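# Put blue foam block, or else cardboard box, in tote

## Task

Check the room's floor for a blue foam block. If one is there, place it in the tote near the door; if not, place the cardboard box in that tote instead. The placed item must sit fully inside the tote with nothing sticking out past its rim, and it must stay there without the robot holding it. The robot must not tip over or be left leaning.

## Robot and tools

ROBOT. A simulated Hello Robot Stretch 3 with a single arm. It has a two-wheel differential base (0.33 m long, 0.34 m wide) that can only drive straight or spin in place, about a point 0.05 m behind its front edge. A lift slides up a mast, and a telescoping arm reaches out to the robot's RIGHT side. At the arm's end is a wrist (yaw, pitch, roll) with a two-finger gripper. To move the gripper forward or back, drive the base. Cameras: head_camera and nav_camera ride on the pan/tilt head; wrist_camera rides on the gripper.

FRAMES. Base frame: origin on the floor midway between the drive wheels, x forward, y left, z up. hand_pose is reported in it, at the point where the closed fingertips meet. Odometry frame is the base frame as it was when the scene began; heading is positive to the left, -3.142 to 3.142.

execute_actions takes {"actions": [...]}, run in order; an empty list just reports the current state and images. Each action is an object that may hold "robot", "steps" (integer 1 to 450 control steps, 30 per second; 1 if omitted) and "until". {"steps": n} alone just waits. "robot" is one command object, a list of up to 8 commands run one after another, or {"stop": true} to brake everything and clear the queue. A command may contain:
- "base": exactly one of {"translate_m": d}, a relative straight drive in metres, forward positive, |d| at most 1; or {"rotate_rad": d}, a relative spin in radians, counter-clockwise (left) positive, |d| at most 3.2. Both are offsets counted from where the base stands when that command begins.
- "joints": absolute targets by name, any subset; unnamed joints keep their goals. lift_m 0 to 1.1 (arm height, m); arm_m 0 to 0.52 (extension, m); wrist_yaw_rad -1.345 to 4.42 (0 along the arm, positive swings toward the front, 3.0 folds over the base); wrist_pitch_rad -1.57 to 0.451 (negative tips fingers down); wrist_roll_rad -2.911 to 2.911; gripper_m -0.089 to 0.179 (larger is wider; actual fingertip gap is somewhat less, zero below 0.007); head_pan_rad -3.953 to 1.73 (0 forward, positive left, -1.57 along the arm); head_tilt_rad -1.53 to 0.419 (negative looks down).
- "contact_limits": {"arm_m": e}, effort percent 1 to 100 at which that arm motion halts with contact_stop; lower is gentler, it is clipped to a maximum and lasts until the next arm_m command.
- In a list, {"pause_s": s} waits up to 15 s.
Base and joint motions in one command start together and keep running across later actions. A new command overrides at once and discards the remainder of an older queue. Any invalid value rejects the whole call and nothing runs.

UNTIL. {"robot": {"status": "ended"}} (with a large steps value) ends the action once nothing is moving and no queue runs. Other fields compare as [op, value] with =, !=, <, <=, >, >= (e.g. "lift_m": [">", 0.3]); statuses take a word or ["!=", "moving"]. {"any": {"status": "ended"}} fires when the first motion or queue ends. Don't wait for an exact reading with "="; "done" means within tolerance.

RESULTS. Each result is one instant plus one image per camera. base_status shows progress as (translate_m so far of goal). joint_goals, joint_status (moving, done, off_target, contact_stop, time_out, stopped, not_commanded, torque_fault), measured_speeds, refusals/queue/queue_left, base_odometry, turned_by_wheels and turned_by_imu, base_tilt in degrees (forward and right positive; a few degrees of fixed bias), motor_effort in percent with peak in brackets (biased and noisy). lidar_m: 12 ranges in 30-degree sectors, first straight ahead, going counter-clockwise, in a plane 0.17 m up; "-" means nothing seen. wrist_depth_mm and head_depth_mm: 7x7 grids of depth in mm (head grid is sideways). robot.on_its_own appears when the robot changed a goal itself, when a joint is slack or its servo is off, or when tilt drifts. Lines starting refused:, dropped: or replaced: explain rejected goals, abandoned queue items, or how an overridden motion ended.

zoom_image: {"camera": one of head_camera, nav_camera, wrist_camera, "region": [x0, y0, x1, y1]} in pixels of that camera's latest image, top-left origin, no larger than 504 by 504.

finished_scene: {"scene": n} with the current scene's number; irreversible. Only call it once every motion has ended and the object rests in the tote unaided.

GRASPING. Close to a gripper_m below the object's width to grip; open at least 0.02 beyond the touch value to let go. Neither the reading nor "done" proves a hold, so check images and effort. Too hard a squeeze triggers a stall guard that weakens the grip; send a different value to squeeze again.

CAUTIONS. The base runs fast only when stowed (lift_m under 0.30, arm_m under 0.03, wrist_yaw_rad over 2.54); otherwise it is slowed. Fold or unfold the wrist only with lift_m between 0.32 and 0.95, pitch -0.4 and roll near 0; with yaw below -0.4 keep pitch at -0.5 or lower. Arm pushes into something rigid with the gripper higher than about 0.45 m can tip the robot; never push twice after a contact_stop. Don't drive while holding or pressing on something fixed, and beware snagging furniture, especially reversing. If base_tilt shows a lean, back off in small steps, free the gripper, and lower lift_m to about 0.2 if needed. After a contact_stop the joint is slack; wrist servos can overheat and go limp for 10 s. Avoid drops, slams and hard shoves. Loose objects may occasionally get nudged by outside forces, so recheck before finishing.

Each tool is called after "Request:" in YAML: its name, and indented under it one key for each argument.

## Session

Request:
execute_actions:
  actions: []

Scene clock: 0.00 s.
robot.base_odometry: x=+0.000 y=+0.000 heading=+0.000 (m, m, rad; robot's odometry frame)
robot.turned_by_wheels: +0.000 (rad since the last result)
robot.turned_by_imu: +0.000 (rad since the last result)
robot.base_tilt: forward=+1.1 right=+0.5 (deg)
robot.lidar_m: 0.90 0.90 1.08 1.29 1.54 0.94 0.84 0.84 1.00 1.86 2.18 1.02
robot.head_depth_mm: 924 922 918 923 926 926 928 / 905 902 904 903 906 908 906 / 886 881 887 887 889 889 890 / 866 865 865 869 867 871 870 / 848 848 848 850 852 855 853 / 831 831 834 834 834 837 835 / 814 816 816 818 820 820 822
robot.base_status: not_commanded
robot.joint_positions: lift_m=+0.307 arm_m=+0.002 wrist_yaw_rad=+2.973 wrist_pitch_rad=-0.331 wrist_roll_rad=+0.011 gripper_m=+0.037 head_pan_rad=-0.002 head_tilt_rad=+0.003
robot.joint_goals: lift_m=+0.307 arm_m=+0.002 wrist_yaw_rad=+2.973 wrist_pitch_rad=-0.331 wrist_roll_rad=+0.011 gripper_m=+0.037 head_pan_rad=-0.002 head_tilt_rad=+0.003
robot.joint_status: lift_m=not_commanded arm_m=not_commanded wrist_yaw_rad=not_commanded wrist_pitch_rad=not_commanded wrist_roll_rad=not_commanded gripper_m=not_commanded head_pan_rad=not_commanded head_tilt_rad=not_commanded
robot.measured_speeds: translate_m=+0.000 rotate_rad=+0.000 lift_m=+0.000 arm_m=+0.000 wrist_yaw_rad=+0.000 wrist_pitch_rad=+0.000 wrist_roll_rad=+0.000 head_pan_rad=+0.000 head_tilt_rad=+0.000
robot: refusals=0 queue=idle queue_left=0
robot.motor_effort: left_wheel=+0 right_wheel=+1 lift_m=+23 arm_m=+0 wrist_yaw_rad=+0 wrist_pitch_rad=+6 wrist_roll_rad=+0 gripper_m=+0 head_pan_rad=+0 head_tilt_rad=+2 (%)
robot.hand_pose: x=+0.0180 y=+0.0841 z=+0.3398 quat_wxyz=(+0.175, +0.708, +0.057, +0.681) (m; robot's base frame)
robot.wrist_depth_mm: - - - - - 963 769 / - - - - - - 776 / - - - - - - 807 / 837 825 816 827 808 812 769 / 654 656 - 657 683 658 658 / 546 551 - 549 527 550 547 / 470 480 - - 466 468 473
pictures: head_camera (sideways: a quarter turn clockwise sets it upright), nav_camera (sideways: a quarter turn counterclockwise sets it upright), wrist_camera
Images, in order (width x height): head_camera 896x504, nav_camera 672x504, wrist_camera 644x364.

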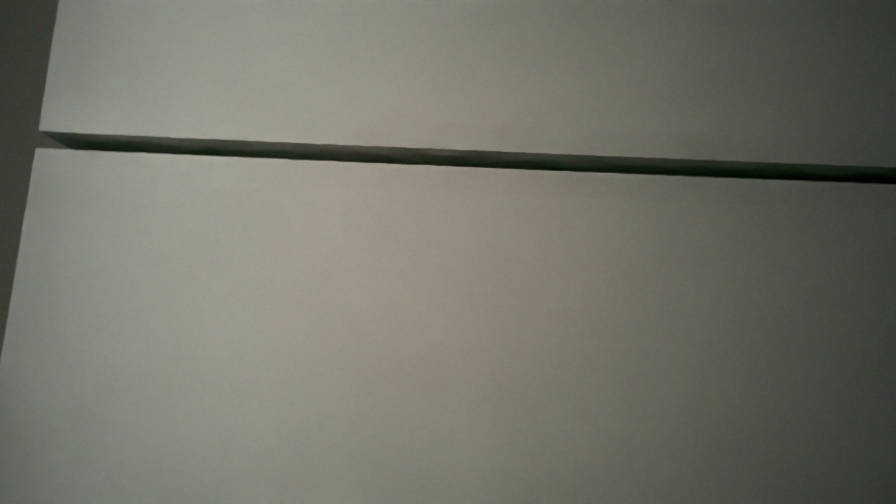

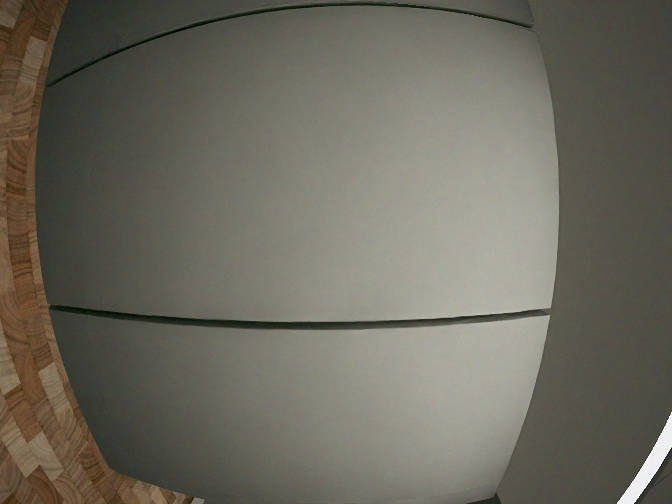

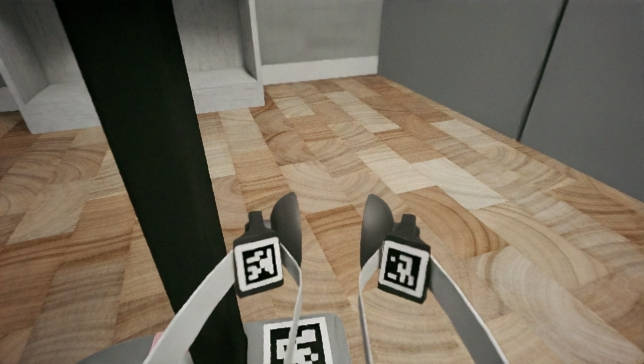

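Look around with the head.

Request:
execute_actions:
  actions:
    - {"robot":{"joints":{"head_pan_rad":-1.57,"head_tilt_rad":-0.7}},"steps":150,"until":{"robot":{"status":"ended"}}}

Scene clock: 1.73 s.
robot.base_odometry: x=+0.000 y=+0.000 heading=+0.000 (m, m, rad; robot's odometry frame)
robot.turned_by_wheels: +0.000 (rad since the last result)
robot.turned_by_imu: +0.000 (rad since the last result)
robot.base_tilt: forward=+1.1 right=+0.4 (deg)
robot.lidar_m: 0.90 0.90 1.08 1.29 1.54 0.94 0.84 0.84 1.00 1.86 2.18 1.02
robot.head_depth_mm: 1634 1700 1741 1806 1625 1367 1174 / 1905 2100 2279 2041 1633 1366 1173 / 1900 2137 2411 1963 1636 1361 1172 / 1848 2093 2336 1953 1625 1358 1168 / 1840 2058 2339 2024 1620 1360 1169 / 1809 2028 2291 2015 1614 1356 1167 / 1779 2000 2284 2002 1623 1356 1174
robot.base_status: not_commanded
robot.joint_positions: lift_m=+0.307 arm_m=+0.002 wrist_yaw_rad=+2.973 wrist_pitch_rad=-0.331 wrist_roll_rad=+0.011 gripper_m=+0.037 head_pan_rad=-1.563 head_tilt_rad=-0.691
robot.joint_goals: lift_m=+0.307 arm_m=+0.002 wrist_yaw_rad=+2.973 wrist_pitch_rad=-0.331 wrist_roll_rad=+0.011 gripper_m=+0.037 head_pan_rad=-1.570 head_tilt_rad=-0.700
robot.joint_status: lift_m=not_commanded arm_m=not_commanded wrist_yaw_rad=not_commanded wrist_pitch_rad=not_commanded wrist_roll_rad=not_commanded gripper_m=not_commanded head_pan_rad=done head_tilt_rad=done
robot.measured_speeds: translate_m=+0.000 rotate_rad=+0.000 lift_m=+0.000 arm_m=+0.000 wrist_yaw_rad=+0.000 wrist_pitch_rad=+0.000 wrist_roll_rad=+0.000 head_pan_rad=+0.000 head_tilt_rad=+0.000
robot: refusals=0 queue=done queue_left=0
robot.motor_effort: left_wheel=+0(0) right_wheel=+0(0) lift_m=+23(23) arm_m=+0(0) wrist_yaw_rad=+0(1) wrist_pitch_rad=+6(6) wrist_roll_rad=+0(0) gripper_m=+0(1) head_pan_rad=-4(43) head_tilt_rad=-3(28) (%)
robot.hand_pose: x=+0.0180 y=+0.0841 z=+0.3398 quat_wxyz=(+0.175, +0.708, +0.057, +0.681) (m; robot's base frame)
robot.wrist_depth_mm: - - - - - 965 765 / - - - - - - 786 / - - - - - - 795 / 828 802 822 827 827 826 774 / 661 655 - 651 683 652 660 / 550 550 - 549 533 543 554 / 471 482 - - 466 467 465
pictures: head_camera (sideways: a quarter turn clockwise sets it upright), nav_camera (sideways: a quarter turn counterclockwise sets it upright), wrist_camera
Images, in order (width x height): head_camera 896x504, nav_camera 672x504, wrist_camera 644x364.

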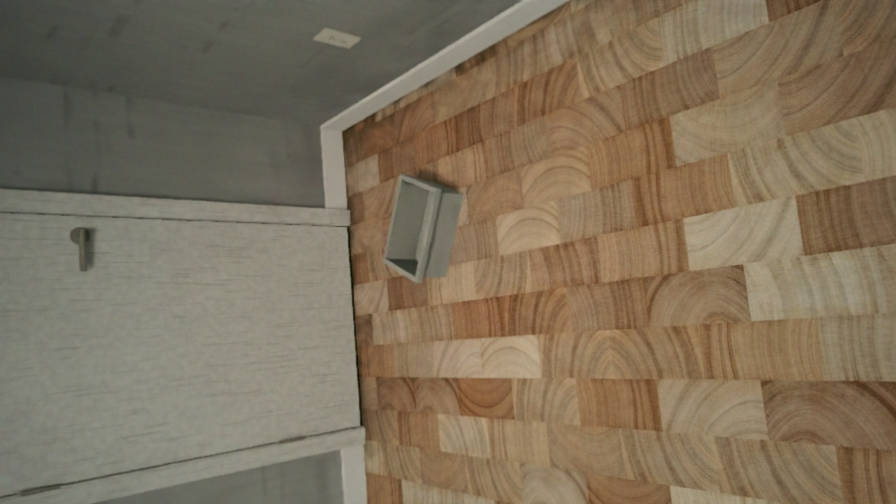

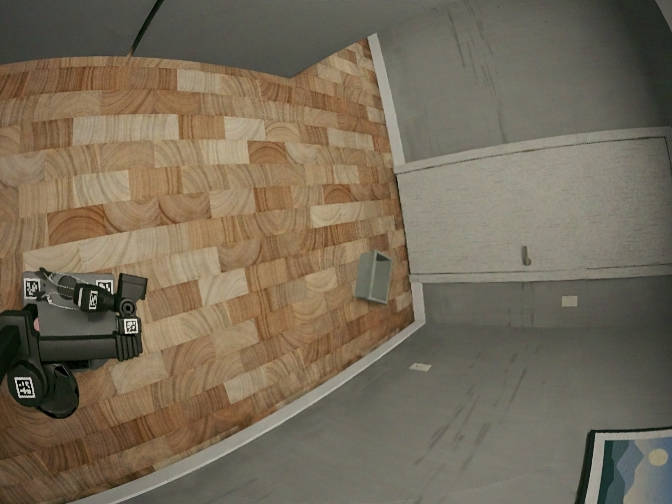

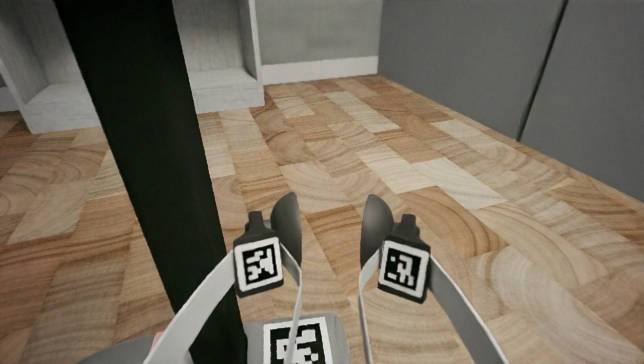

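Request:
execute_actions:
  actions:
    - {"robot":{"joints":{"head_pan_rad":1.57,"head_tilt_rad":-0.7}},"steps":150,"until":{"robot":{"status":"ended"}}}

Scene clock: 4.10 s.
robot.base_odometry: x=+0.000 y=+0.000 heading=+0.000 (m, m, rad; robot's odometry frame)
robot.turned_by_wheels: +0.000 (rad since the last result)
robot.turned_by_imu: +0.000 (rad since the last result)
robot.base_tilt: forward=+1.2 right=+0.5 (deg)
robot.lidar_m: 0.90 0.90 1.08 1.29 1.53 0.94 0.84 0.84 1.00 1.86 2.18 1.01
robot.head_depth_mm: 1416 1610 1760 1853 1636 1366 1174 / 1392 1570 1814 1978 1641 1370 1176 / 1372 1540 1783 1961 1630 1368 1175 / 1321 1479 1666 1887 1627 1362 1168 / 1285 1441 1569 1791 1622 1352 1171 / 1251 1419 1548 1779 1622 1373 1193 / 1251 1395 1518 1756 1647 - -
robot.base_status: not_commanded
robot.joint_positions: lift_m=+0.307 arm_m=+0.002 wrist_yaw_rad=+2.973 wrist_pitch_rad=-0.331 wrist_roll_rad=+0.011 gripper_m=+0.037 head_pan_rad=+1.563 head_tilt_rad=-0.691
robot.joint_goals: lift_m=+0.307 arm_m=+0.002 wrist_yaw_rad=+2.973 wrist_pitch_rad=-0.331 wrist_roll_rad=+0.011 gripper_m=+0.037 head_pan_rad=+1.570 head_tilt_rad=-0.700
robot.joint_status: lift_m=not_commanded arm_m=not_commanded wrist_yaw_rad=not_commanded wrist_pitch_rad=not_commanded wrist_roll_rad=not_commanded gripper_m=not_commanded head_pan_rad=done head_tilt_rad=done
robot.measured_speeds: translate_m=+0.000 rotate_rad=+0.000 lift_m=+0.000 arm_m=+0.000 wrist_yaw_rad=+0.000 wrist_pitch_rad=+0.000 wrist_roll_rad=+0.000 head_pan_rad=+0.000 head_tilt_rad=+0.000
robot: refusals=0 queue=done queue_left=0
robot.motor_effort: left_wheel=-1(0) right_wheel=+0(1) lift_m=+24(24) arm_m=+0(0) wrist_yaw_rad=+0(0) wrist_pitch_rad=+6(6) wrist_roll_rad=+0(0) gripper_m=-1(1) head_pan_rad=+4(44) head_tilt_rad=-2(3) (%)
robot.hand_pose: x=+0.0180 y=+0.0841 z=+0.3398 quat_wxyz=(+0.175, +0.708, +0.057, +0.681) (m; robot's base frame)
robot.wrist_depth_mm: - - - - - 964 739 / - - - - - - 789 / - - - - - - 782 / 822 802 841 827 812 820 772 / 658 647 - 666 691 657 658 / 547 552 - 554 529 543 544 / 467 486 - - 471 473 470
pictures: head_camera (sideways: a quarter turn clockwise sets it upright), nav_camera (sideways: a quarter turn counterclockwise sets it upright), wrist_camera
Images, in order (width x height): head_camera 896x504, nav_camera 672x504, wrist_camera 644x364.

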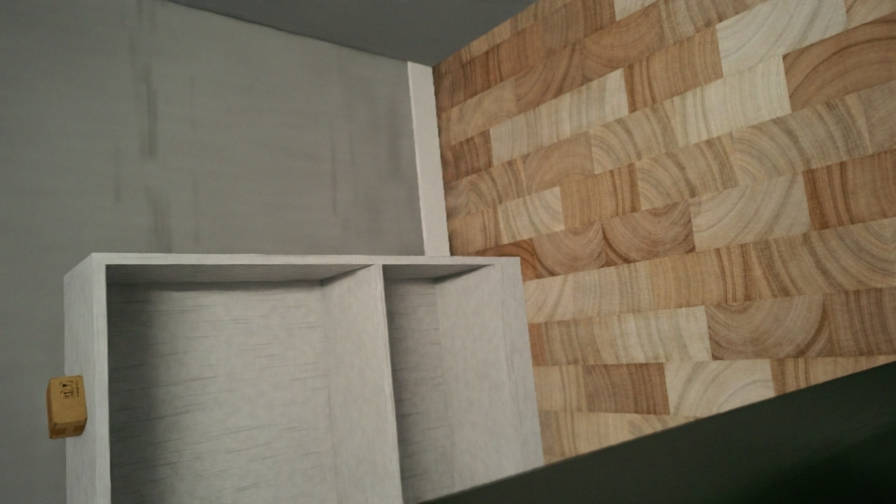

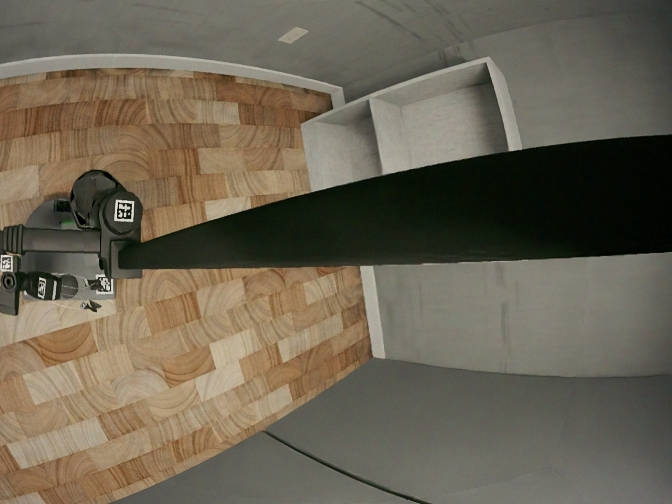

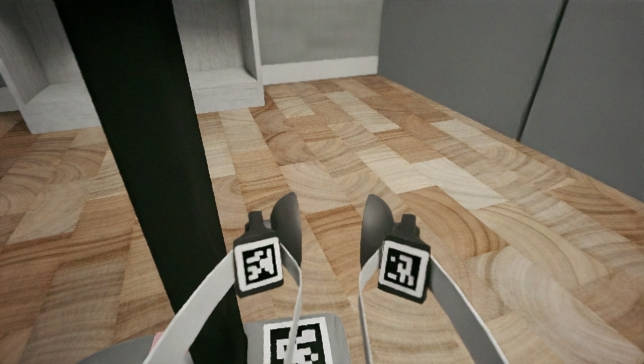

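Request:
execute_actions:
  actions:
    - {"robot":{"joints":{"head_pan_rad":-3.3,"head_tilt_rad":-0.9}},"steps":150,"until":{"robot":{"status":"ended"}}}

Scene clock: 7.23 s.
robot.base_odometry: x=+0.000 y=+0.000 heading=+0.000 (m, m, rad; robot's odometry frame)
robot.turned_by_wheels: +0.000 (rad since the last result)
robot.turned_by_imu: +0.000 (rad since the last result)
robot.base_tilt: forward=+1.0 right=+0.4 (deg)
robot.lidar_m: 0.90 0.90 1.08 1.29 1.53 0.94 0.84 0.84 1.00 1.86 2.19 1.02
robot.head_depth_mm: 849 1004 1243 1546 1414 1240 1145 / 818 967 1176 1507 1413 1242 1143 / 792 926 1122 1415 1419 1264 - / 765 892 1070 1336 1415 1264 - / 743 859 1024 1270 1413 1243 1161 / 719 829 978 1198 1388 1238 1126 / 698 802 942 1146 1358 1244 1107
robot.base_status: not_commanded
robot.joint_positions: lift_m=+0.307 arm_m=+0.002 wrist_yaw_rad=+2.973 wrist_pitch_rad=-0.331 wrist_roll_rad=+0.011 gripper_m=+0.037 head_pan_rad=-3.293 head_tilt_rad=-0.889
robot.joint_goals: lift_m=+0.307 arm_m=+0.002 wrist_yaw_rad=+2.973 wrist_pitch_rad=-0.331 wrist_roll_rad=+0.011 gripper_m=+0.037 head_pan_rad=-3.300 head_tilt_rad=-0.900
robot.joint_status: lift_m=not_commanded arm_m=not_commanded wrist_yaw_rad=not_commanded wrist_pitch_rad=not_commanded wrist_roll_rad=not_commanded gripper_m=not_commanded head_pan_rad=done head_tilt_rad=done
robot.measured_speeds: translate_m=+0.000 rotate_rad=+0.000 lift_m=+0.000 arm_m=+0.000 wrist_yaw_rad=+0.000 wrist_pitch_rad=+0.000 wrist_roll_rad=+0.000 head_pan_rad=+0.000 head_tilt_rad=+0.000
robot: refusals=0 queue=done queue_left=0
robot.motor_effort: left_wheel=+0(0) right_wheel=+0(0) lift_m=+23(23) arm_m=+0(1) wrist_yaw_rad=+0(0) wrist_pitch_rad=+7(6) wrist_roll_rad=+0(0) gripper_m=+1(0) head_pan_rad=-4(43) head_tilt_rad=-3(17) (%)
robot.hand_pose: x=+0.0180 y=+0.0841 z=+0.3398 quat_wxyz=(+0.175, +0.708, +0.057, +0.681) (m; robot's base frame)
robot.wrist_depth_mm: - - - - - 988 771 / - - - - - - 785 / - - - - - - 796 / 819 811 812 827 819 816 780 / 652 662 - 667 678 663 654 / 554 552 - 546 529 543 540 / 470 481 - - 466 469 475
pictures: head_camera (sideways: a quarter turn clockwise sets it upright), nav_camera (sideways: a quarter turn counterclockwise sets it upright), wrist_camera
Images, in order (width x height): head_camera 896x504, nav_camera 672x504, wrist_camera 644x364.

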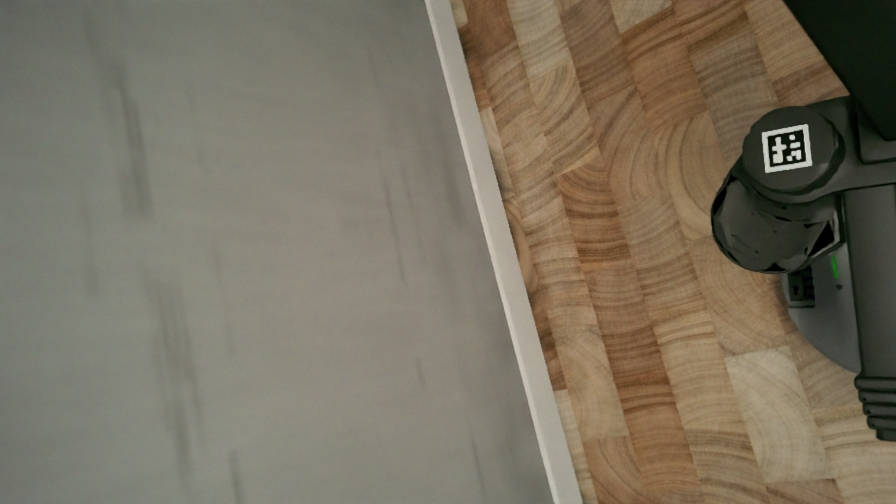

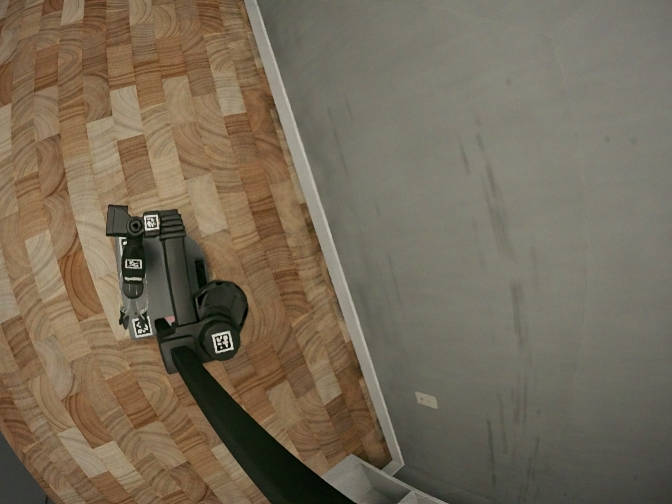

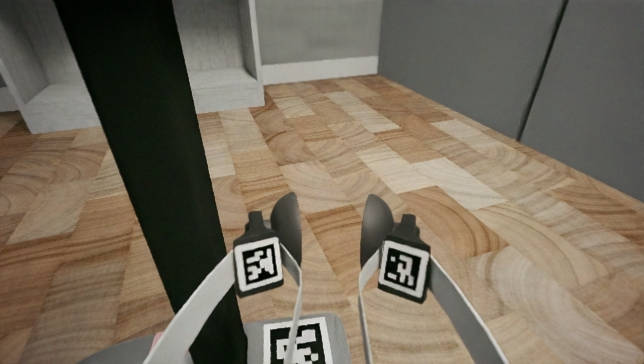

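Request:
execute_actions:
  actions:
    - {"robot":[{"joints":{"lift_m":0.27,"head_pan_rad":0,"head_tilt_rad":-0.8},"base":{"rotate_rad":-1.5}},{"base":{"translate_m":1.0}}],"steps":450,"until":{"robot":{"status":"ended"}}}

Scene clock: 15.63 s.
robot.base_odometry: x=+0.071 y=-0.998 heading=-1.500 (m, m, rad; robot's odometry frame)
robot.turned_by_wheels: -1.500 (rad since the last result)
robot.turned_by_imu: -1.518 (rad since the last result)
robot.base_tilt: forward=+1.1 right=+0.4 (deg)
robot.lidar_m: 1.18 1.19 1.51 1.04 1.05 1.30 2.29 1.16 0.76 0.70 0.71 0.88
robot.head_depth_mm: 1048 1207 1421 1628 1497 1294 1132 / 1022 1179 1405 1655 1496 1263 1129 / 1010 1162 1359 1644 1495 1251 1131 / 1001 1146 1344 1624 1493 1262 1133 / 993 1134 1334 1595 1490 1285 1128 / 987 1125 1314 1576 1488 1285 1129 / 978 1118 1300 1552 1494 1284 1127
robot.base_status: done (translate_m +1.0000 of +1.0000)
robot.joint_positions: lift_m=+0.270 arm_m=+0.002 wrist_yaw_rad=+2.973 wrist_pitch_rad=-0.332 wrist_roll_rad=+0.011 gripper_m=+0.037 head_pan_rad=-0.007 head_tilt_rad=-0.802
robot.joint_goals: lift_m=+0.270 arm_m=+0.002 wrist_yaw_rad=+2.973 wrist_pitch_rad=-0.332 wrist_roll_rad=+0.011 gripper_m=+0.037 head_pan_rad=+0.000 head_tilt_rad=-0.800
robot.joint_status: lift_m=done arm_m=not_commanded wrist_yaw_rad=not_commanded wrist_pitch_rad=not_commanded wrist_roll_rad=not_commanded gripper_m=not_commanded head_pan_rad=done head_tilt_rad=done
robot.measured_speeds: translate_m=+0.000 rotate_rad=+0.000 lift_m=+0.000 arm_m=+0.000 wrist_yaw_rad=+0.000 wrist_pitch_rad=+0.000 wrist_roll_rad=+0.000 head_pan_rad=+0.000 head_tilt_rad=+0.000
robot: refusals=0 queue=done queue_left=0
robot.motor_effort: left_wheel=+1(9) right_wheel=-2(8) lift_m=+21(22) arm_m=+0(0) wrist_yaw_rad=+0(0) wrist_pitch_rad=+7(7) wrist_roll_rad=+0(0) gripper_m=+0(0) head_pan_rad=+4(42) head_tilt_rad=+2(10) (%)
robot.hand_pose: x=+0.0180 y=+0.0840 z=+0.3027 quat_wxyz=(+0.176, +0.708, +0.057, +0.681) (m; robot's base frame)
robot.wrist_depth_mm: 825 - 927 - - - - / 884 - - - - - - / 907 - - - - - - / 752 734 760 763 751 738 736 / 602 596 - 609 631 604 605 / 502 504 - 516 489 502 501 / 444 - - - 429 423 431
pictures: head_camera (sideways: a quarter turn clockwise sets it upright), nav_camera (sideways: a quarter turn counterclockwise sets it upright), wrist_camera
Images, in order (width x height): head_camera 896x504, nav_camera 672x504, wrist_camera 644x364.

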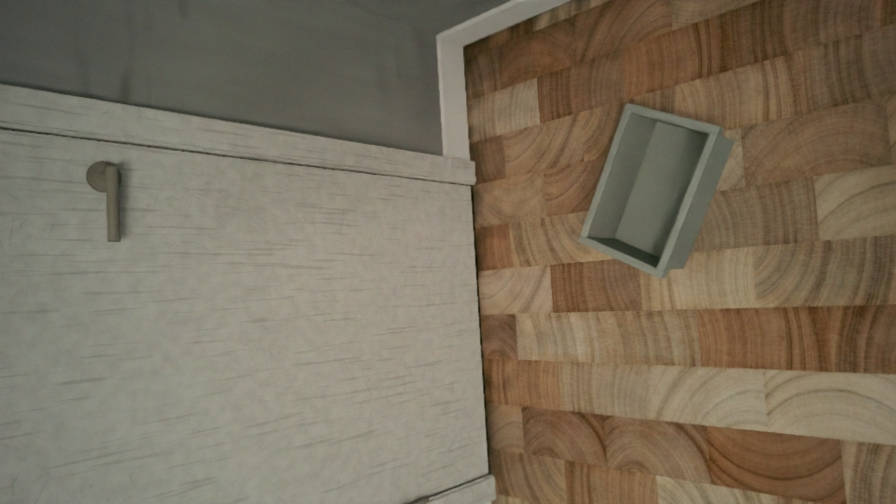

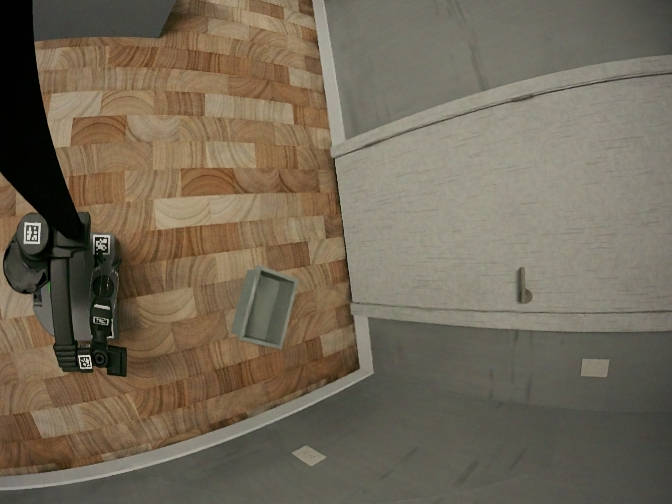

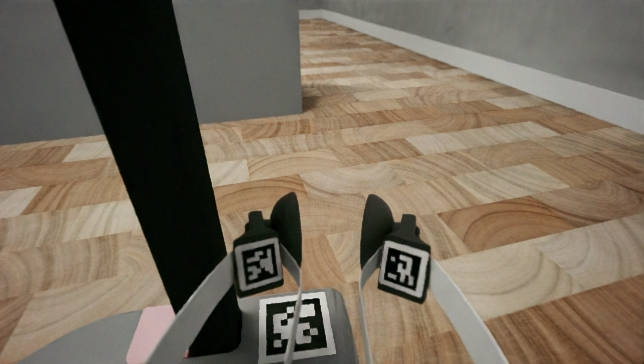

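Request:
execute_actions:
  actions:
    - {"robot":[{"base":{"translate_m":0.3},"joints":{"head_pan_rad":1.3,"head_tilt_rad":-0.45}}],"steps":450,"until":{"robot":{"status":"ended"}}}

Scene clock: 19.10 s.
robot.base_odometry: x=+0.092 y=-1.297 heading=-1.500 (m, m, rad; robot's odometry frame)
robot.turned_by_wheels: +0.000 (rad since the last result)
robot.turned_by_imu: +0.000 (rad since the last result)
robot.base_tilt: forward=+1.0 right=+0.3 (deg)
robot.lidar_m: 0.88 0.89 1.13 1.09 1.09 1.36 2.60 1.09 0.71 0.66 0.67 0.83
robot.head_depth_mm: 1194 1240 1284 1338 1403 1466 1340 / 1395 1460 1528 1609 1703 1624 1324 / 1688 1773 1886 1999 2005 1619 1322 / 2108 2249 2444 2573 2088 1619 1321 / 2817 3065 3495 2918 2073 1613 1322 / 3458 3721 - 2907 2075 1601 1323 / 3377 3607 3858 2836 2057 1555 1312
robot.base_status: done (translate_m +0.3000 of +0.3000)
robot.joint_positions: lift_m=+0.270 arm_m=+0.002 wrist_yaw_rad=+2.973 wrist_pitch_rad=-0.332 wrist_roll_rad=+0.011 gripper_m=+0.037 head_pan_rad=+1.293 head_tilt_rad=-0.458
robot.joint_goals: lift_m=+0.270 arm_m=+0.002 wrist_yaw_rad=+2.973 wrist_pitch_rad=-0.332 wrist_roll_rad=+0.011 gripper_m=+0.037 head_pan_rad=+1.300 head_tilt_rad=-0.450
robot.joint_status: lift_m=done arm_m=not_commanded wrist_yaw_rad=not_commanded wrist_pitch_rad=not_commanded wrist_roll_rad=not_commanded gripper_m=not_commanded head_pan_rad=done head_tilt_rad=done
robot.measured_speeds: translate_m=+0.000 rotate_rad=+0.000 lift_m=+0.000 arm_m=+0.000 wrist_yaw_rad=+0.000 wrist_pitch_rad=+0.000 wrist_roll_rad=+0.000 head_pan_rad=+0.000 head_tilt_rad=+0.000
robot: refusals=0 queue=done queue_left=0
robot.motor_effort: left_wheel=+2(8) right_wheel=-2(6) lift_m=+21(20) arm_m=+0(0) wrist_yaw_rad=+0(0) wrist_pitch_rad=+7(7) wrist_roll_rad=+0(0) gripper_m=-1(0) head_pan_rad=+4(44) head_tilt_rad=+3(20) (%)
robot.hand_pose: x=+0.0180 y=+0.0840 z=+0.3026 quat_wxyz=(+0.176, +0.708, +0.057, +0.681) (m; robot's base frame)
robot.wrist_depth_mm: 838 - - - - - 814 / 911 - - - - - 801 / 943 - - - - - 820 / 759 738 762 761 757 741 743 / 606 614 - 609 623 600 597 / 506 503 - 508 489 503 500 / 446 - - - 434 426 425
pictures: head_camera (sideways: a quarter turn clockwise sets it upright), nav_camera (sideways: a quarter turn counterclockwise sets it upright), wrist_camera
Images, in order (width x height): head_camera 896x504, nav_camera 672x504, wrist_camera 644x364.

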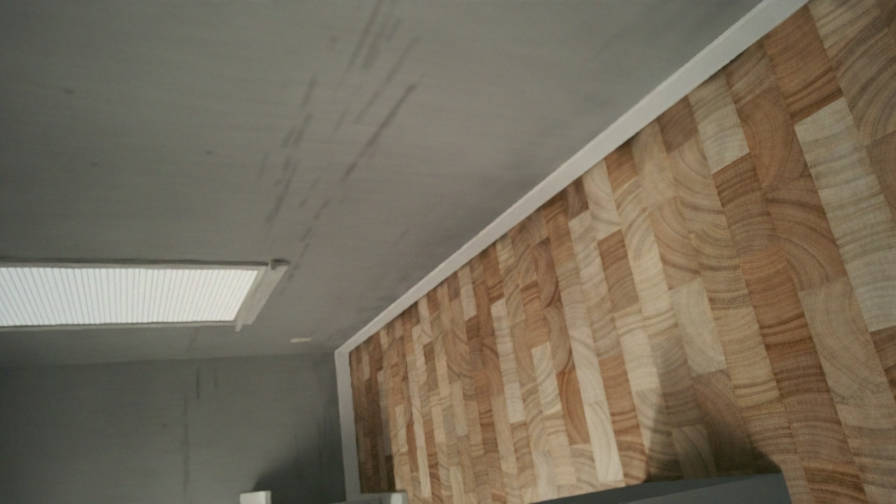

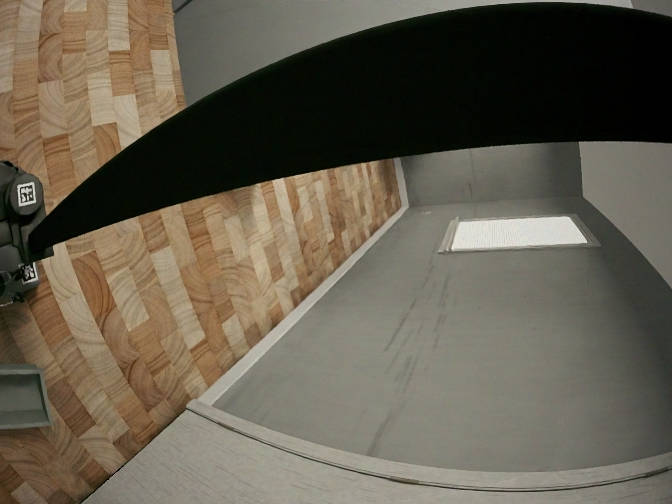

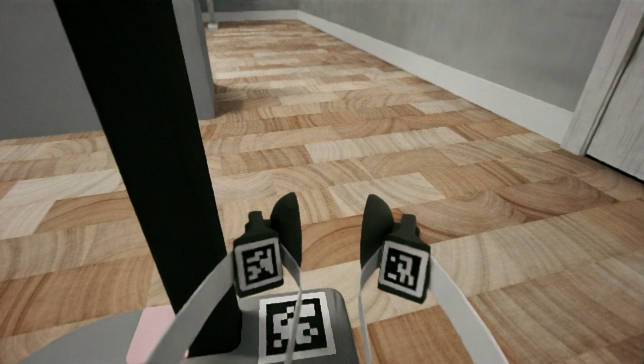

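Request:
execute_actions:
  actions:
    - {"robot":[{"base":{"rotate_rad":1.7},"joints":{"head_pan_rad":0,"head_tilt_rad":-0.6}},{"base":{"translate_m":1.0}},{"base":{"translate_m":0.6}}],"steps":450,"until":{"robot":{"status":"ended"}}}

Scene clock: 30.83 s.
robot.base_odometry: x=+1.660 y=-0.977 heading=+0.201 (m, m, rad; robot's odometry frame)
robot.turned_by_wheels: +1.700 (rad since the last result)
robot.turned_by_imu: +3.121 (rad since the last result)
robot.base_tilt: forward=+1.0 right=+0.5 (deg)
robot.lidar_m: - - 1.98 1.78 1.60 1.01 0.91 0.91 1.10 2.07 0.15 -
robot.head_depth_mm: - - - - - - - / - - - - - - - / - - - - - - - / - - - - - - - / - - - - - - - / - - - - - - - / - - - - - - -
robot.base_status: off_target (translate_m +0.5997 of +0.6000)
robot.joint_positions: lift_m=+0.270 arm_m=+0.002 wrist_yaw_rad=+2.983 wrist_pitch_rad=-0.335 wrist_roll_rad=+0.013 gripper_m=+0.037 head_pan_rad=+0.003 head_tilt_rad=-0.599
robot.joint_goals: lift_m=+0.270 arm_m=+0.002 wrist_yaw_rad=+2.983 wrist_pitch_rad=-0.335 wrist_roll_rad=+0.013 gripper_m=+0.037 head_pan_rad=+0.000 head_tilt_rad=-0.600
robot.joint_status: lift_m=done arm_m=not_commanded wrist_yaw_rad=not_commanded wrist_pitch_rad=not_commanded wrist_roll_rad=not_commanded gripper_m=not_commanded head_pan_rad=done head_tilt_rad=done
robot.measured_speeds: translate_m=+0.000 rotate_rad=+0.000 lift_m=+0.000 arm_m=+0.000 wrist_yaw_rad=+0.000 wrist_pitch_rad=+0.000 wrist_roll_rad=+0.000 head_pan_rad=+0.000 head_tilt_rad=+0.000
robot: refusals=0 queue=done queue_left=0
robot.on_its_own: left_wheel is at rest, and its effort (+43) is outside its rest range (-18 to +18); right_wheel is at rest, and its effort (+38) is outside its rest range (-18 to +18)
robot.motor_effort: left_wheel=+43(78) right_wheel=+38(93) lift_m=+24(26) arm_m=+0(0) wrist_yaw_rad=-8(28) wrist_pitch_rad=+9(11) wrist_roll_rad=-1(1) gripper_m=+2(7) head_pan_rad=-2(43) head_tilt_rad=+0(14) (%)
robot.hand_pose: x=+0.0158 y=+0.0840 z=+0.3017 quat_wxyz=(+0.174, +0.709, +0.061, +0.681) (m; robot's base frame)
robot.wrist_depth_mm: - - - - - 76 59 / - - - - - 79 60 / - - - - - 81 61 / 767 749 765 753 734 84 63 / 603 609 - 600 118 87 65 / 499 498 - 499 138 90 67 / 443 - - - 151 89 69
pictures: head_camera (sideways: a quarter turn clockwise sets it upright), nav_camera (sideways: a quarter turn counterclockwise sets it upright), wrist_camera
Images, in order (width x height): head_camera 896x504, nav_camera 672x504, wrist_camera 644x364.

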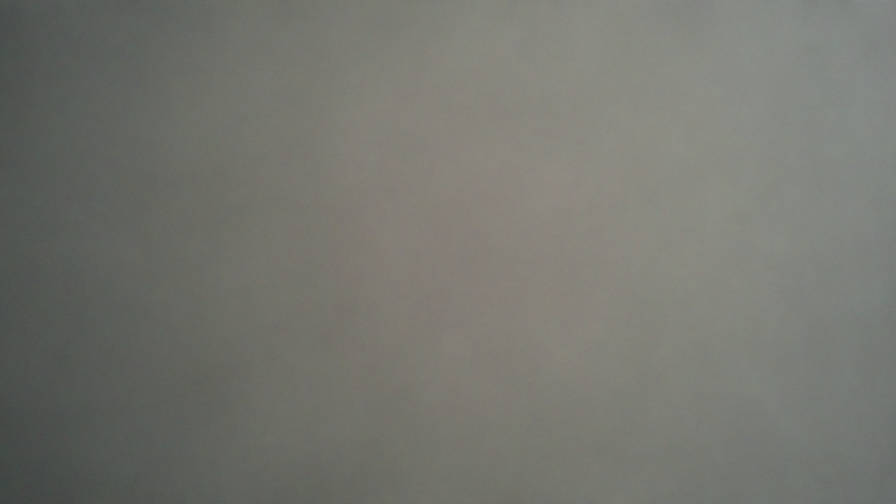

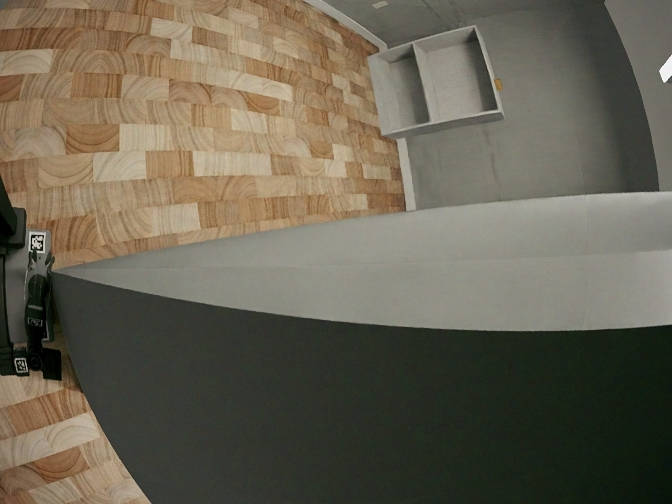

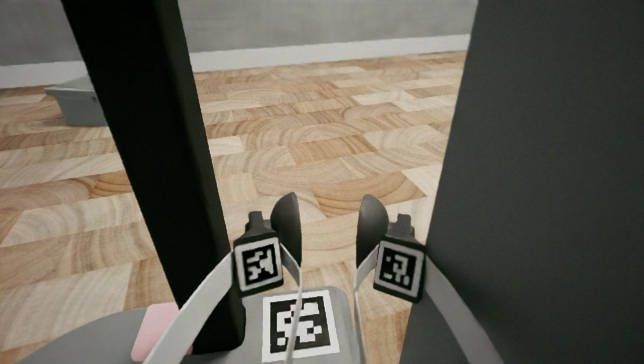

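Request:
execute_actions:
  actions:
    - {"robot":[{"base":{"translate_m":-0.4}},{"base":{"rotate_rad":-1.45}}],"steps":450,"until":{"robot":{"status":"ended"}}}

Scene clock: 36.43 s.
robot.base_odometry: x=+1.268 y=-1.057 heading=-1.250 (m, m, rad; robot's odometry frame)
robot.turned_by_wheels: -1.450 (rad since the last result)
robot.turned_by_imu: -1.471 (rad since the last result)
robot.base_tilt: forward=+1.1 right=+0.4 (deg)
robot.lidar_m: 1.55 3.13 0.48 0.45 2.62 1.80 1.70 0.76 0.55 0.51 0.52 0.68
robot.head_depth_mm: 1378 1373 1386 1388 1379 1355 1207 / 2012 1964 2010 2012 1722 1461 1227 / 2582 2832 3095 2302 1766 1447 1217 / 2612 2864 3076 2289 1765 1444 1221 / 2589 2871 3053 2297 1774 1438 1219 / 2569 2733 3031 2276 1762 1441 1217 / 2570 2716 3024 2272 1753 1430 1216
robot.base_status: done (rotate_rad -1.4499 of -1.4500)
robot.joint_positions: lift_m=+0.270 arm_m=+0.002 wrist_yaw_rad=+2.976 wrist_pitch_rad=-0.335 wrist_roll_rad=+0.013 gripper_m=+0.037 head_pan_rad=+0.002 head_tilt_rad=-0.598
robot.joint_goals: lift_m=+0.270 arm_m=+0.002 wrist_yaw_rad=+2.976 wrist_pitch_rad=-0.335 wrist_roll_rad=+0.013 gripper_m=+0.037 head_pan_rad=+0.000 head_tilt_rad=-0.600
robot.joint_status: lift_m=done arm_m=not_commanded wrist_yaw_rad=not_commanded wrist_pitch_rad=not_commanded wrist_roll_rad=not_commanded gripper_m=not_commanded head_pan_rad=done head_tilt_rad=done
robot.measured_speeds: translate_m=+0.000 rotate_rad=+0.000 lift_m=+0.000 arm_m=+0.000 wrist_yaw_rad=+0.000 wrist_pitch_rad=+0.000 wrist_roll_rad=+0.000 head_pan_rad=+0.000 head_tilt_rad=+0.000
robot: refusals=0 queue=done queue_left=0
robot.motor_effort: left_wheel=+2(44) right_wheel=-2(38) lift_m=+23(24) arm_m=+0(0) wrist_yaw_rad=-2(8) wrist_pitch_rad=+9(9) wrist_roll_rad=-1(1) gripper_m=+0(2) head_pan_rad=-1(2) head_tilt_rad=+0(0) (%)
robot.hand_pose: x=+0.0174 y=+0.0837 z=+0.3017 quat_wxyz=(+0.176, +0.709, +0.059, +0.681) (m; robot's base frame)
robot.wrist_depth_mm: - - - 449 476 509 - / - - - 489 523 556 - / - - - 536 576 624 - / 743 751 757 594 631 674 748 / 611 608 - 605 618 593 593 / 509 502 - 516 484 498 495 / 445 - - - 428 428 431
pictures: head_camera (sideways: a quarter turn clockwise sets it upright), nav_camera (sideways: a quarter turn counterclockwise sets it upright), wrist_camera
Images, in order (width x height): head_camera 896x504, nav_camera 672x504, wrist_camera 644x364.

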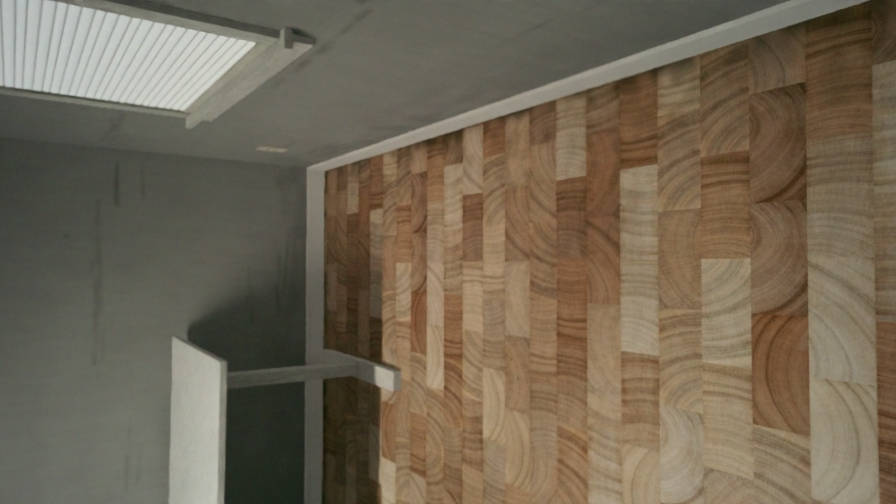

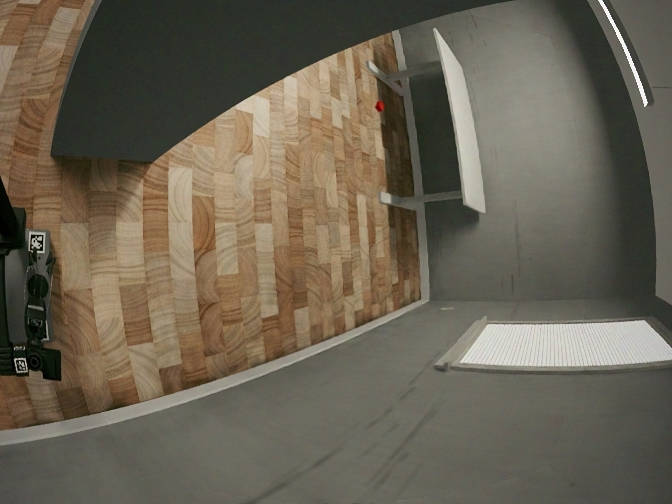

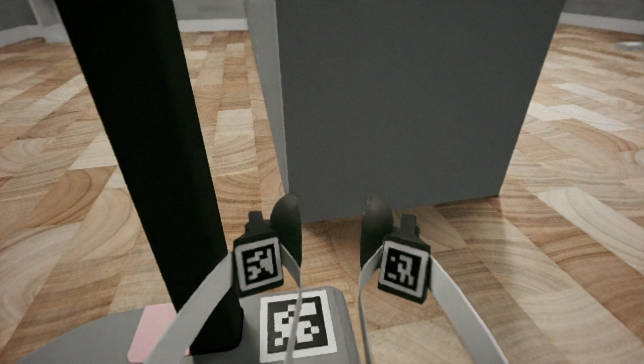

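Request:
execute_actions:
  actions:
    - {"robot":[{"base":{"translate_m":1.0},"joints":{"head_pan_rad":1.2,"head_tilt_rad":-0.6}},{"base":{"translate_m":0.4}}],"steps":450,"until":{"robot":{"status":"ended"}}}

Scene clock: 44.83 s.
robot.base_odometry: x=+1.709 y=-2.385 heading=-1.250 (m, m, rad; robot's odometry frame)
robot.turned_by_wheels: +0.000 (rad since the last result)
robot.turned_by_imu: +0.002 (rad since the last result)
robot.base_tilt: forward=+1.1 right=+0.5 (deg)
robot.lidar_m: 1.25 1.30 2.15 2.96 1.70 1.07 2.13 0.63 0.43 0.41 0.42 0.54
robot.head_depth_mm: 2157 2180 1470 2306 1791 1449 1230 / 2475 2529 1764 2316 1777 1451 1224 / 2964 3021 3067 2287 1782 1450 1216 / 3092 3425 3288 2294 1763 1444 1223 / 2973 3259 3258 2293 1772 1439 1222 / 2830 3084 3034 2277 1766 1440 1222 / 2746 3033 3194 2269 1763 1430 1211
robot.base_status: done (translate_m +0.4000 of +0.4000)
robot.joint_positions: lift_m=+0.270 arm_m=+0.002 wrist_yaw_rad=+2.976 wrist_pitch_rad=-0.335 wrist_roll_rad=+0.013 gripper_m=+0.037 head_pan_rad=+1.193 head_tilt_rad=-0.598
robot.joint_goals: lift_m=+0.270 arm_m=+0.002 wrist_yaw_rad=+2.976 wrist_pitch_rad=-0.335 wrist_roll_rad=+0.013 gripper_m=+0.037 head_pan_rad=+1.200 head_tilt_rad=-0.600
robot.joint_status: lift_m=done arm_m=not_commanded wrist_yaw_rad=not_commanded wrist_pitch_rad=not_commanded wrist_roll_rad=not_commanded gripper_m=not_commanded head_pan_rad=done head_tilt_rad=done
robot.measured_speeds: translate_m=+0.000 rotate_rad=+0.000 lift_m=+0.000 arm_m=+0.000 wrist_yaw_rad=+0.000 wrist_pitch_rad=+0.000 wrist_roll_rad=+0.000 head_pan_rad=+0.000 head_tilt_rad=+0.000
robot: refusals=0 queue=done queue_left=0
robot.motor_effort: left_wheel=+1(9) right_wheel=-2(6) lift_m=+23(23) arm_m=+0(0) wrist_yaw_rad=-2(3) wrist_pitch_rad=+9(9) wrist_roll_rad=-1(1) gripper_m=+0(0) head_pan_rad=+4(45) head_tilt_rad=+0(0) (%)
robot.hand_pose: x=+0.0174 y=+0.0837 z=+0.3017 quat_wxyz=(+0.176, +0.709, +0.059, +0.681) (m; robot's base frame)
robot.wrist_depth_mm: - - - - - - - / - - - - - - - / - - - - - - - / 765 742 747 743 728 738 749 / 603 606 - 598 626 599 594 / 508 502 - 516 488 497 500 / 442 - - - 431 429 425
pictures: head_camera (sideways: a quarter turn clockwise sets it upright), nav_camera (sideways: a quarter turn counterclockwise sets it upright), wrist_camera
Images, in order (width x height): head_camera 896x504, nav_camera 672x504, wrist_camera 644x364.

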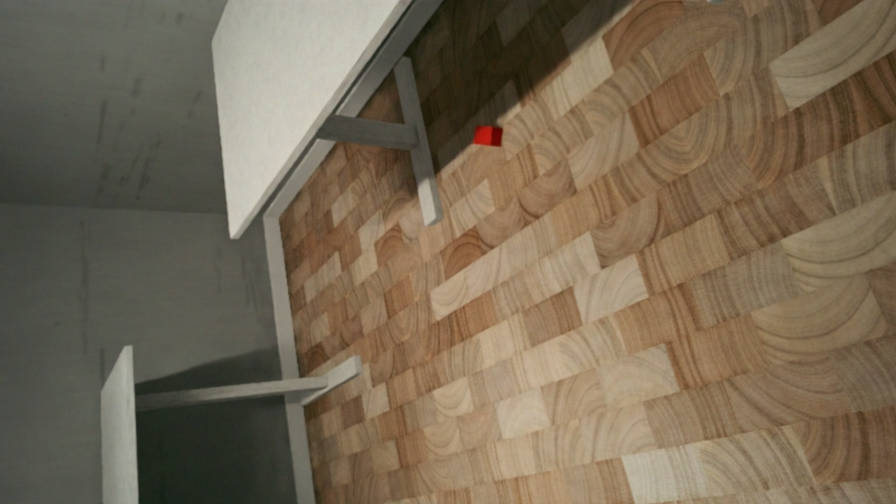

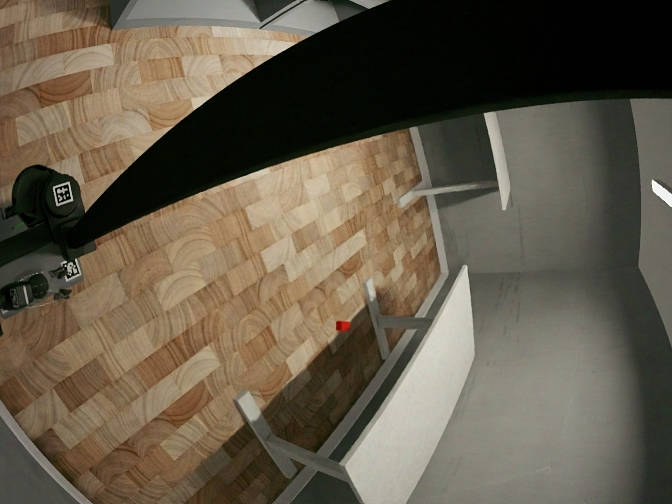

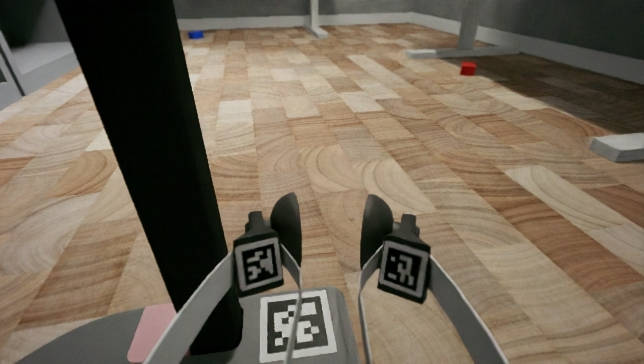

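Request:
execute_actions:
  actions:
    - {"robot":[{"base":{"rotate_rad":1.8},"joints":{"head_pan_rad":0,"head_tilt_rad":-0.5}},{"base":{"translate_m":1.0}}],"steps":450,"until":{"robot":{"status":"ended"}}}

Scene clock: 52.60 s.
robot.base_odometry: x=+2.562 y=-1.863 heading=+0.550 (m, m, rad; robot's odometry frame)
robot.turned_by_wheels: +1.800 (rad since the last result)
robot.turned_by_imu: +1.825 (rad since the last result)
robot.base_tilt: forward=+1.1 right=+0.5 (deg)
robot.lidar_m: 1.97 1.49 0.87 0.99 0.86 1.41 1.40 1.54 1.42 1.83 1.58 2.04
robot.head_depth_mm: 1915 2019 2266 2459 1989 1568 1290 / 1959 2059 2335 2475 1981 1563 1286 / 1992 2116 2383 2556 1966 1561 1293 / 2028 2161 2418 2537 1959 1556 1286 / 2050 2177 2446 2560 1957 1544 1283 / 2083 2209 2368 2163 1856 1547 1275 / 1295 1392 1510 1633 1828 1513 1278
robot.base_status: done (translate_m +1.0000 of +1.0000)
robot.joint_positions: lift_m=+0.270 arm_m=+0.002 wrist_yaw_rad=+2.976 wrist_pitch_rad=-0.335 wrist_roll_rad=+0.013 gripper_m=+0.037 head_pan_rad=+0.007 head_tilt_rad=-0.506
robot.joint_goals: lift_m=+0.270 arm_m=+0.002 wrist_yaw_rad=+2.976 wrist_pitch_rad=-0.335 wrist_roll_rad=+0.013 gripper_m=+0.037 head_pan_rad=+0.000 head_tilt_rad=-0.500
robot.joint_status: lift_m=done arm_m=not_commanded wrist_yaw_rad=not_commanded wrist_pitch_rad=not_commanded wrist_roll_rad=not_commanded gripper_m=not_commanded head_pan_rad=done head_tilt_rad=done
robot.measured_speeds: translate_m=+0.000 rotate_rad=+0.000 lift_m=+0.000 arm_m=+0.000 wrist_yaw_rad=+0.000 wrist_pitch_rad=+0.000 wrist_roll_rad=+0.000 head_pan_rad=+0.000 head_tilt_rad=+0.000
robot: refusals=0 queue=done queue_left=0
robot.motor_effort: left_wheel=-3(6) right_wheel=+3(13) lift_m=+23(23) arm_m=+0(0) wrist_yaw_rad=-2(2) wrist_pitch_rad=+9(9) wrist_roll_rad=-1(1) gripper_m=+0(0) head_pan_rad=-4(44) head_tilt_rad=+2(12) (%)
robot.hand_pose: x=+0.0174 y=+0.0837 z=+0.3017 quat_wxyz=(+0.176, +0.709, +0.059, +0.681) (m; robot's base frame)
robot.wrist_depth_mm: - - - - - 783 - / - - - - - 775 - / - - 864 848 861 825 854 / 755 751 759 745 760 745 743 / 588 598 - 601 618 596 591 / 505 505 - 510 489 498 501 / 442 - - - 427 426 426
pictures: head_camera (sideways: a quarter turn clockwise sets it upright), nav_camera (sideways: a quarter turn counterclockwise sets it upright), wrist_camera
Images, in order (width x height): head_camera 896x504, nav_camera 672x504, wrist_camera 644x364.

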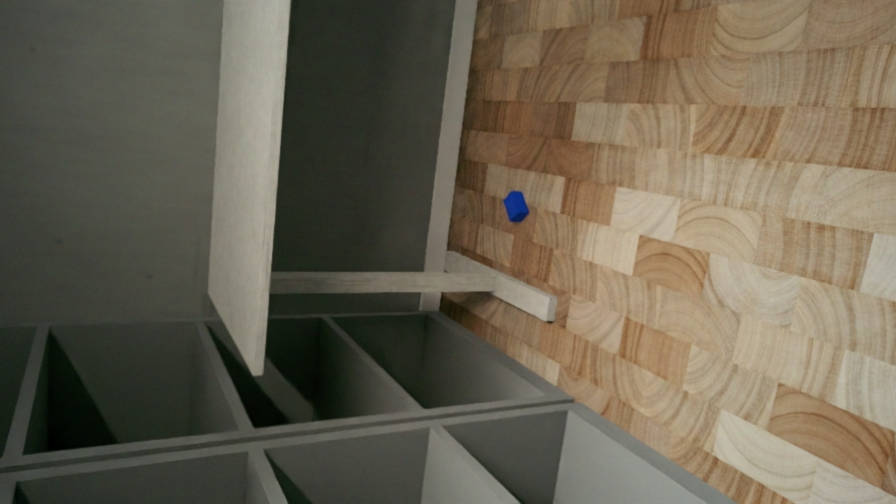

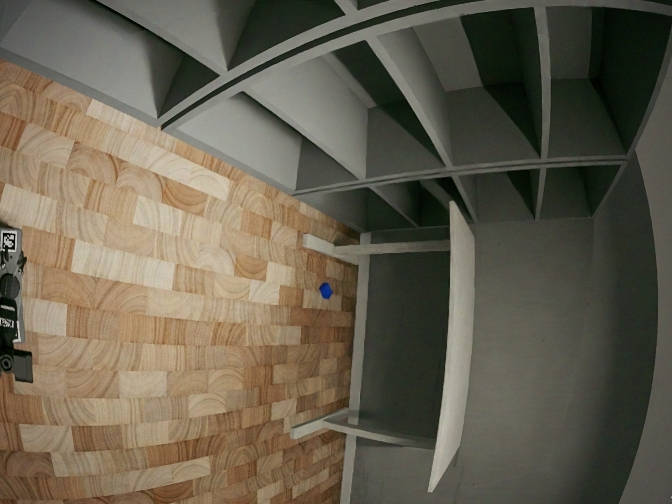

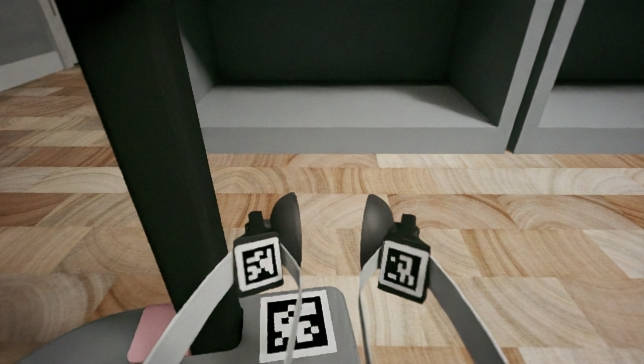

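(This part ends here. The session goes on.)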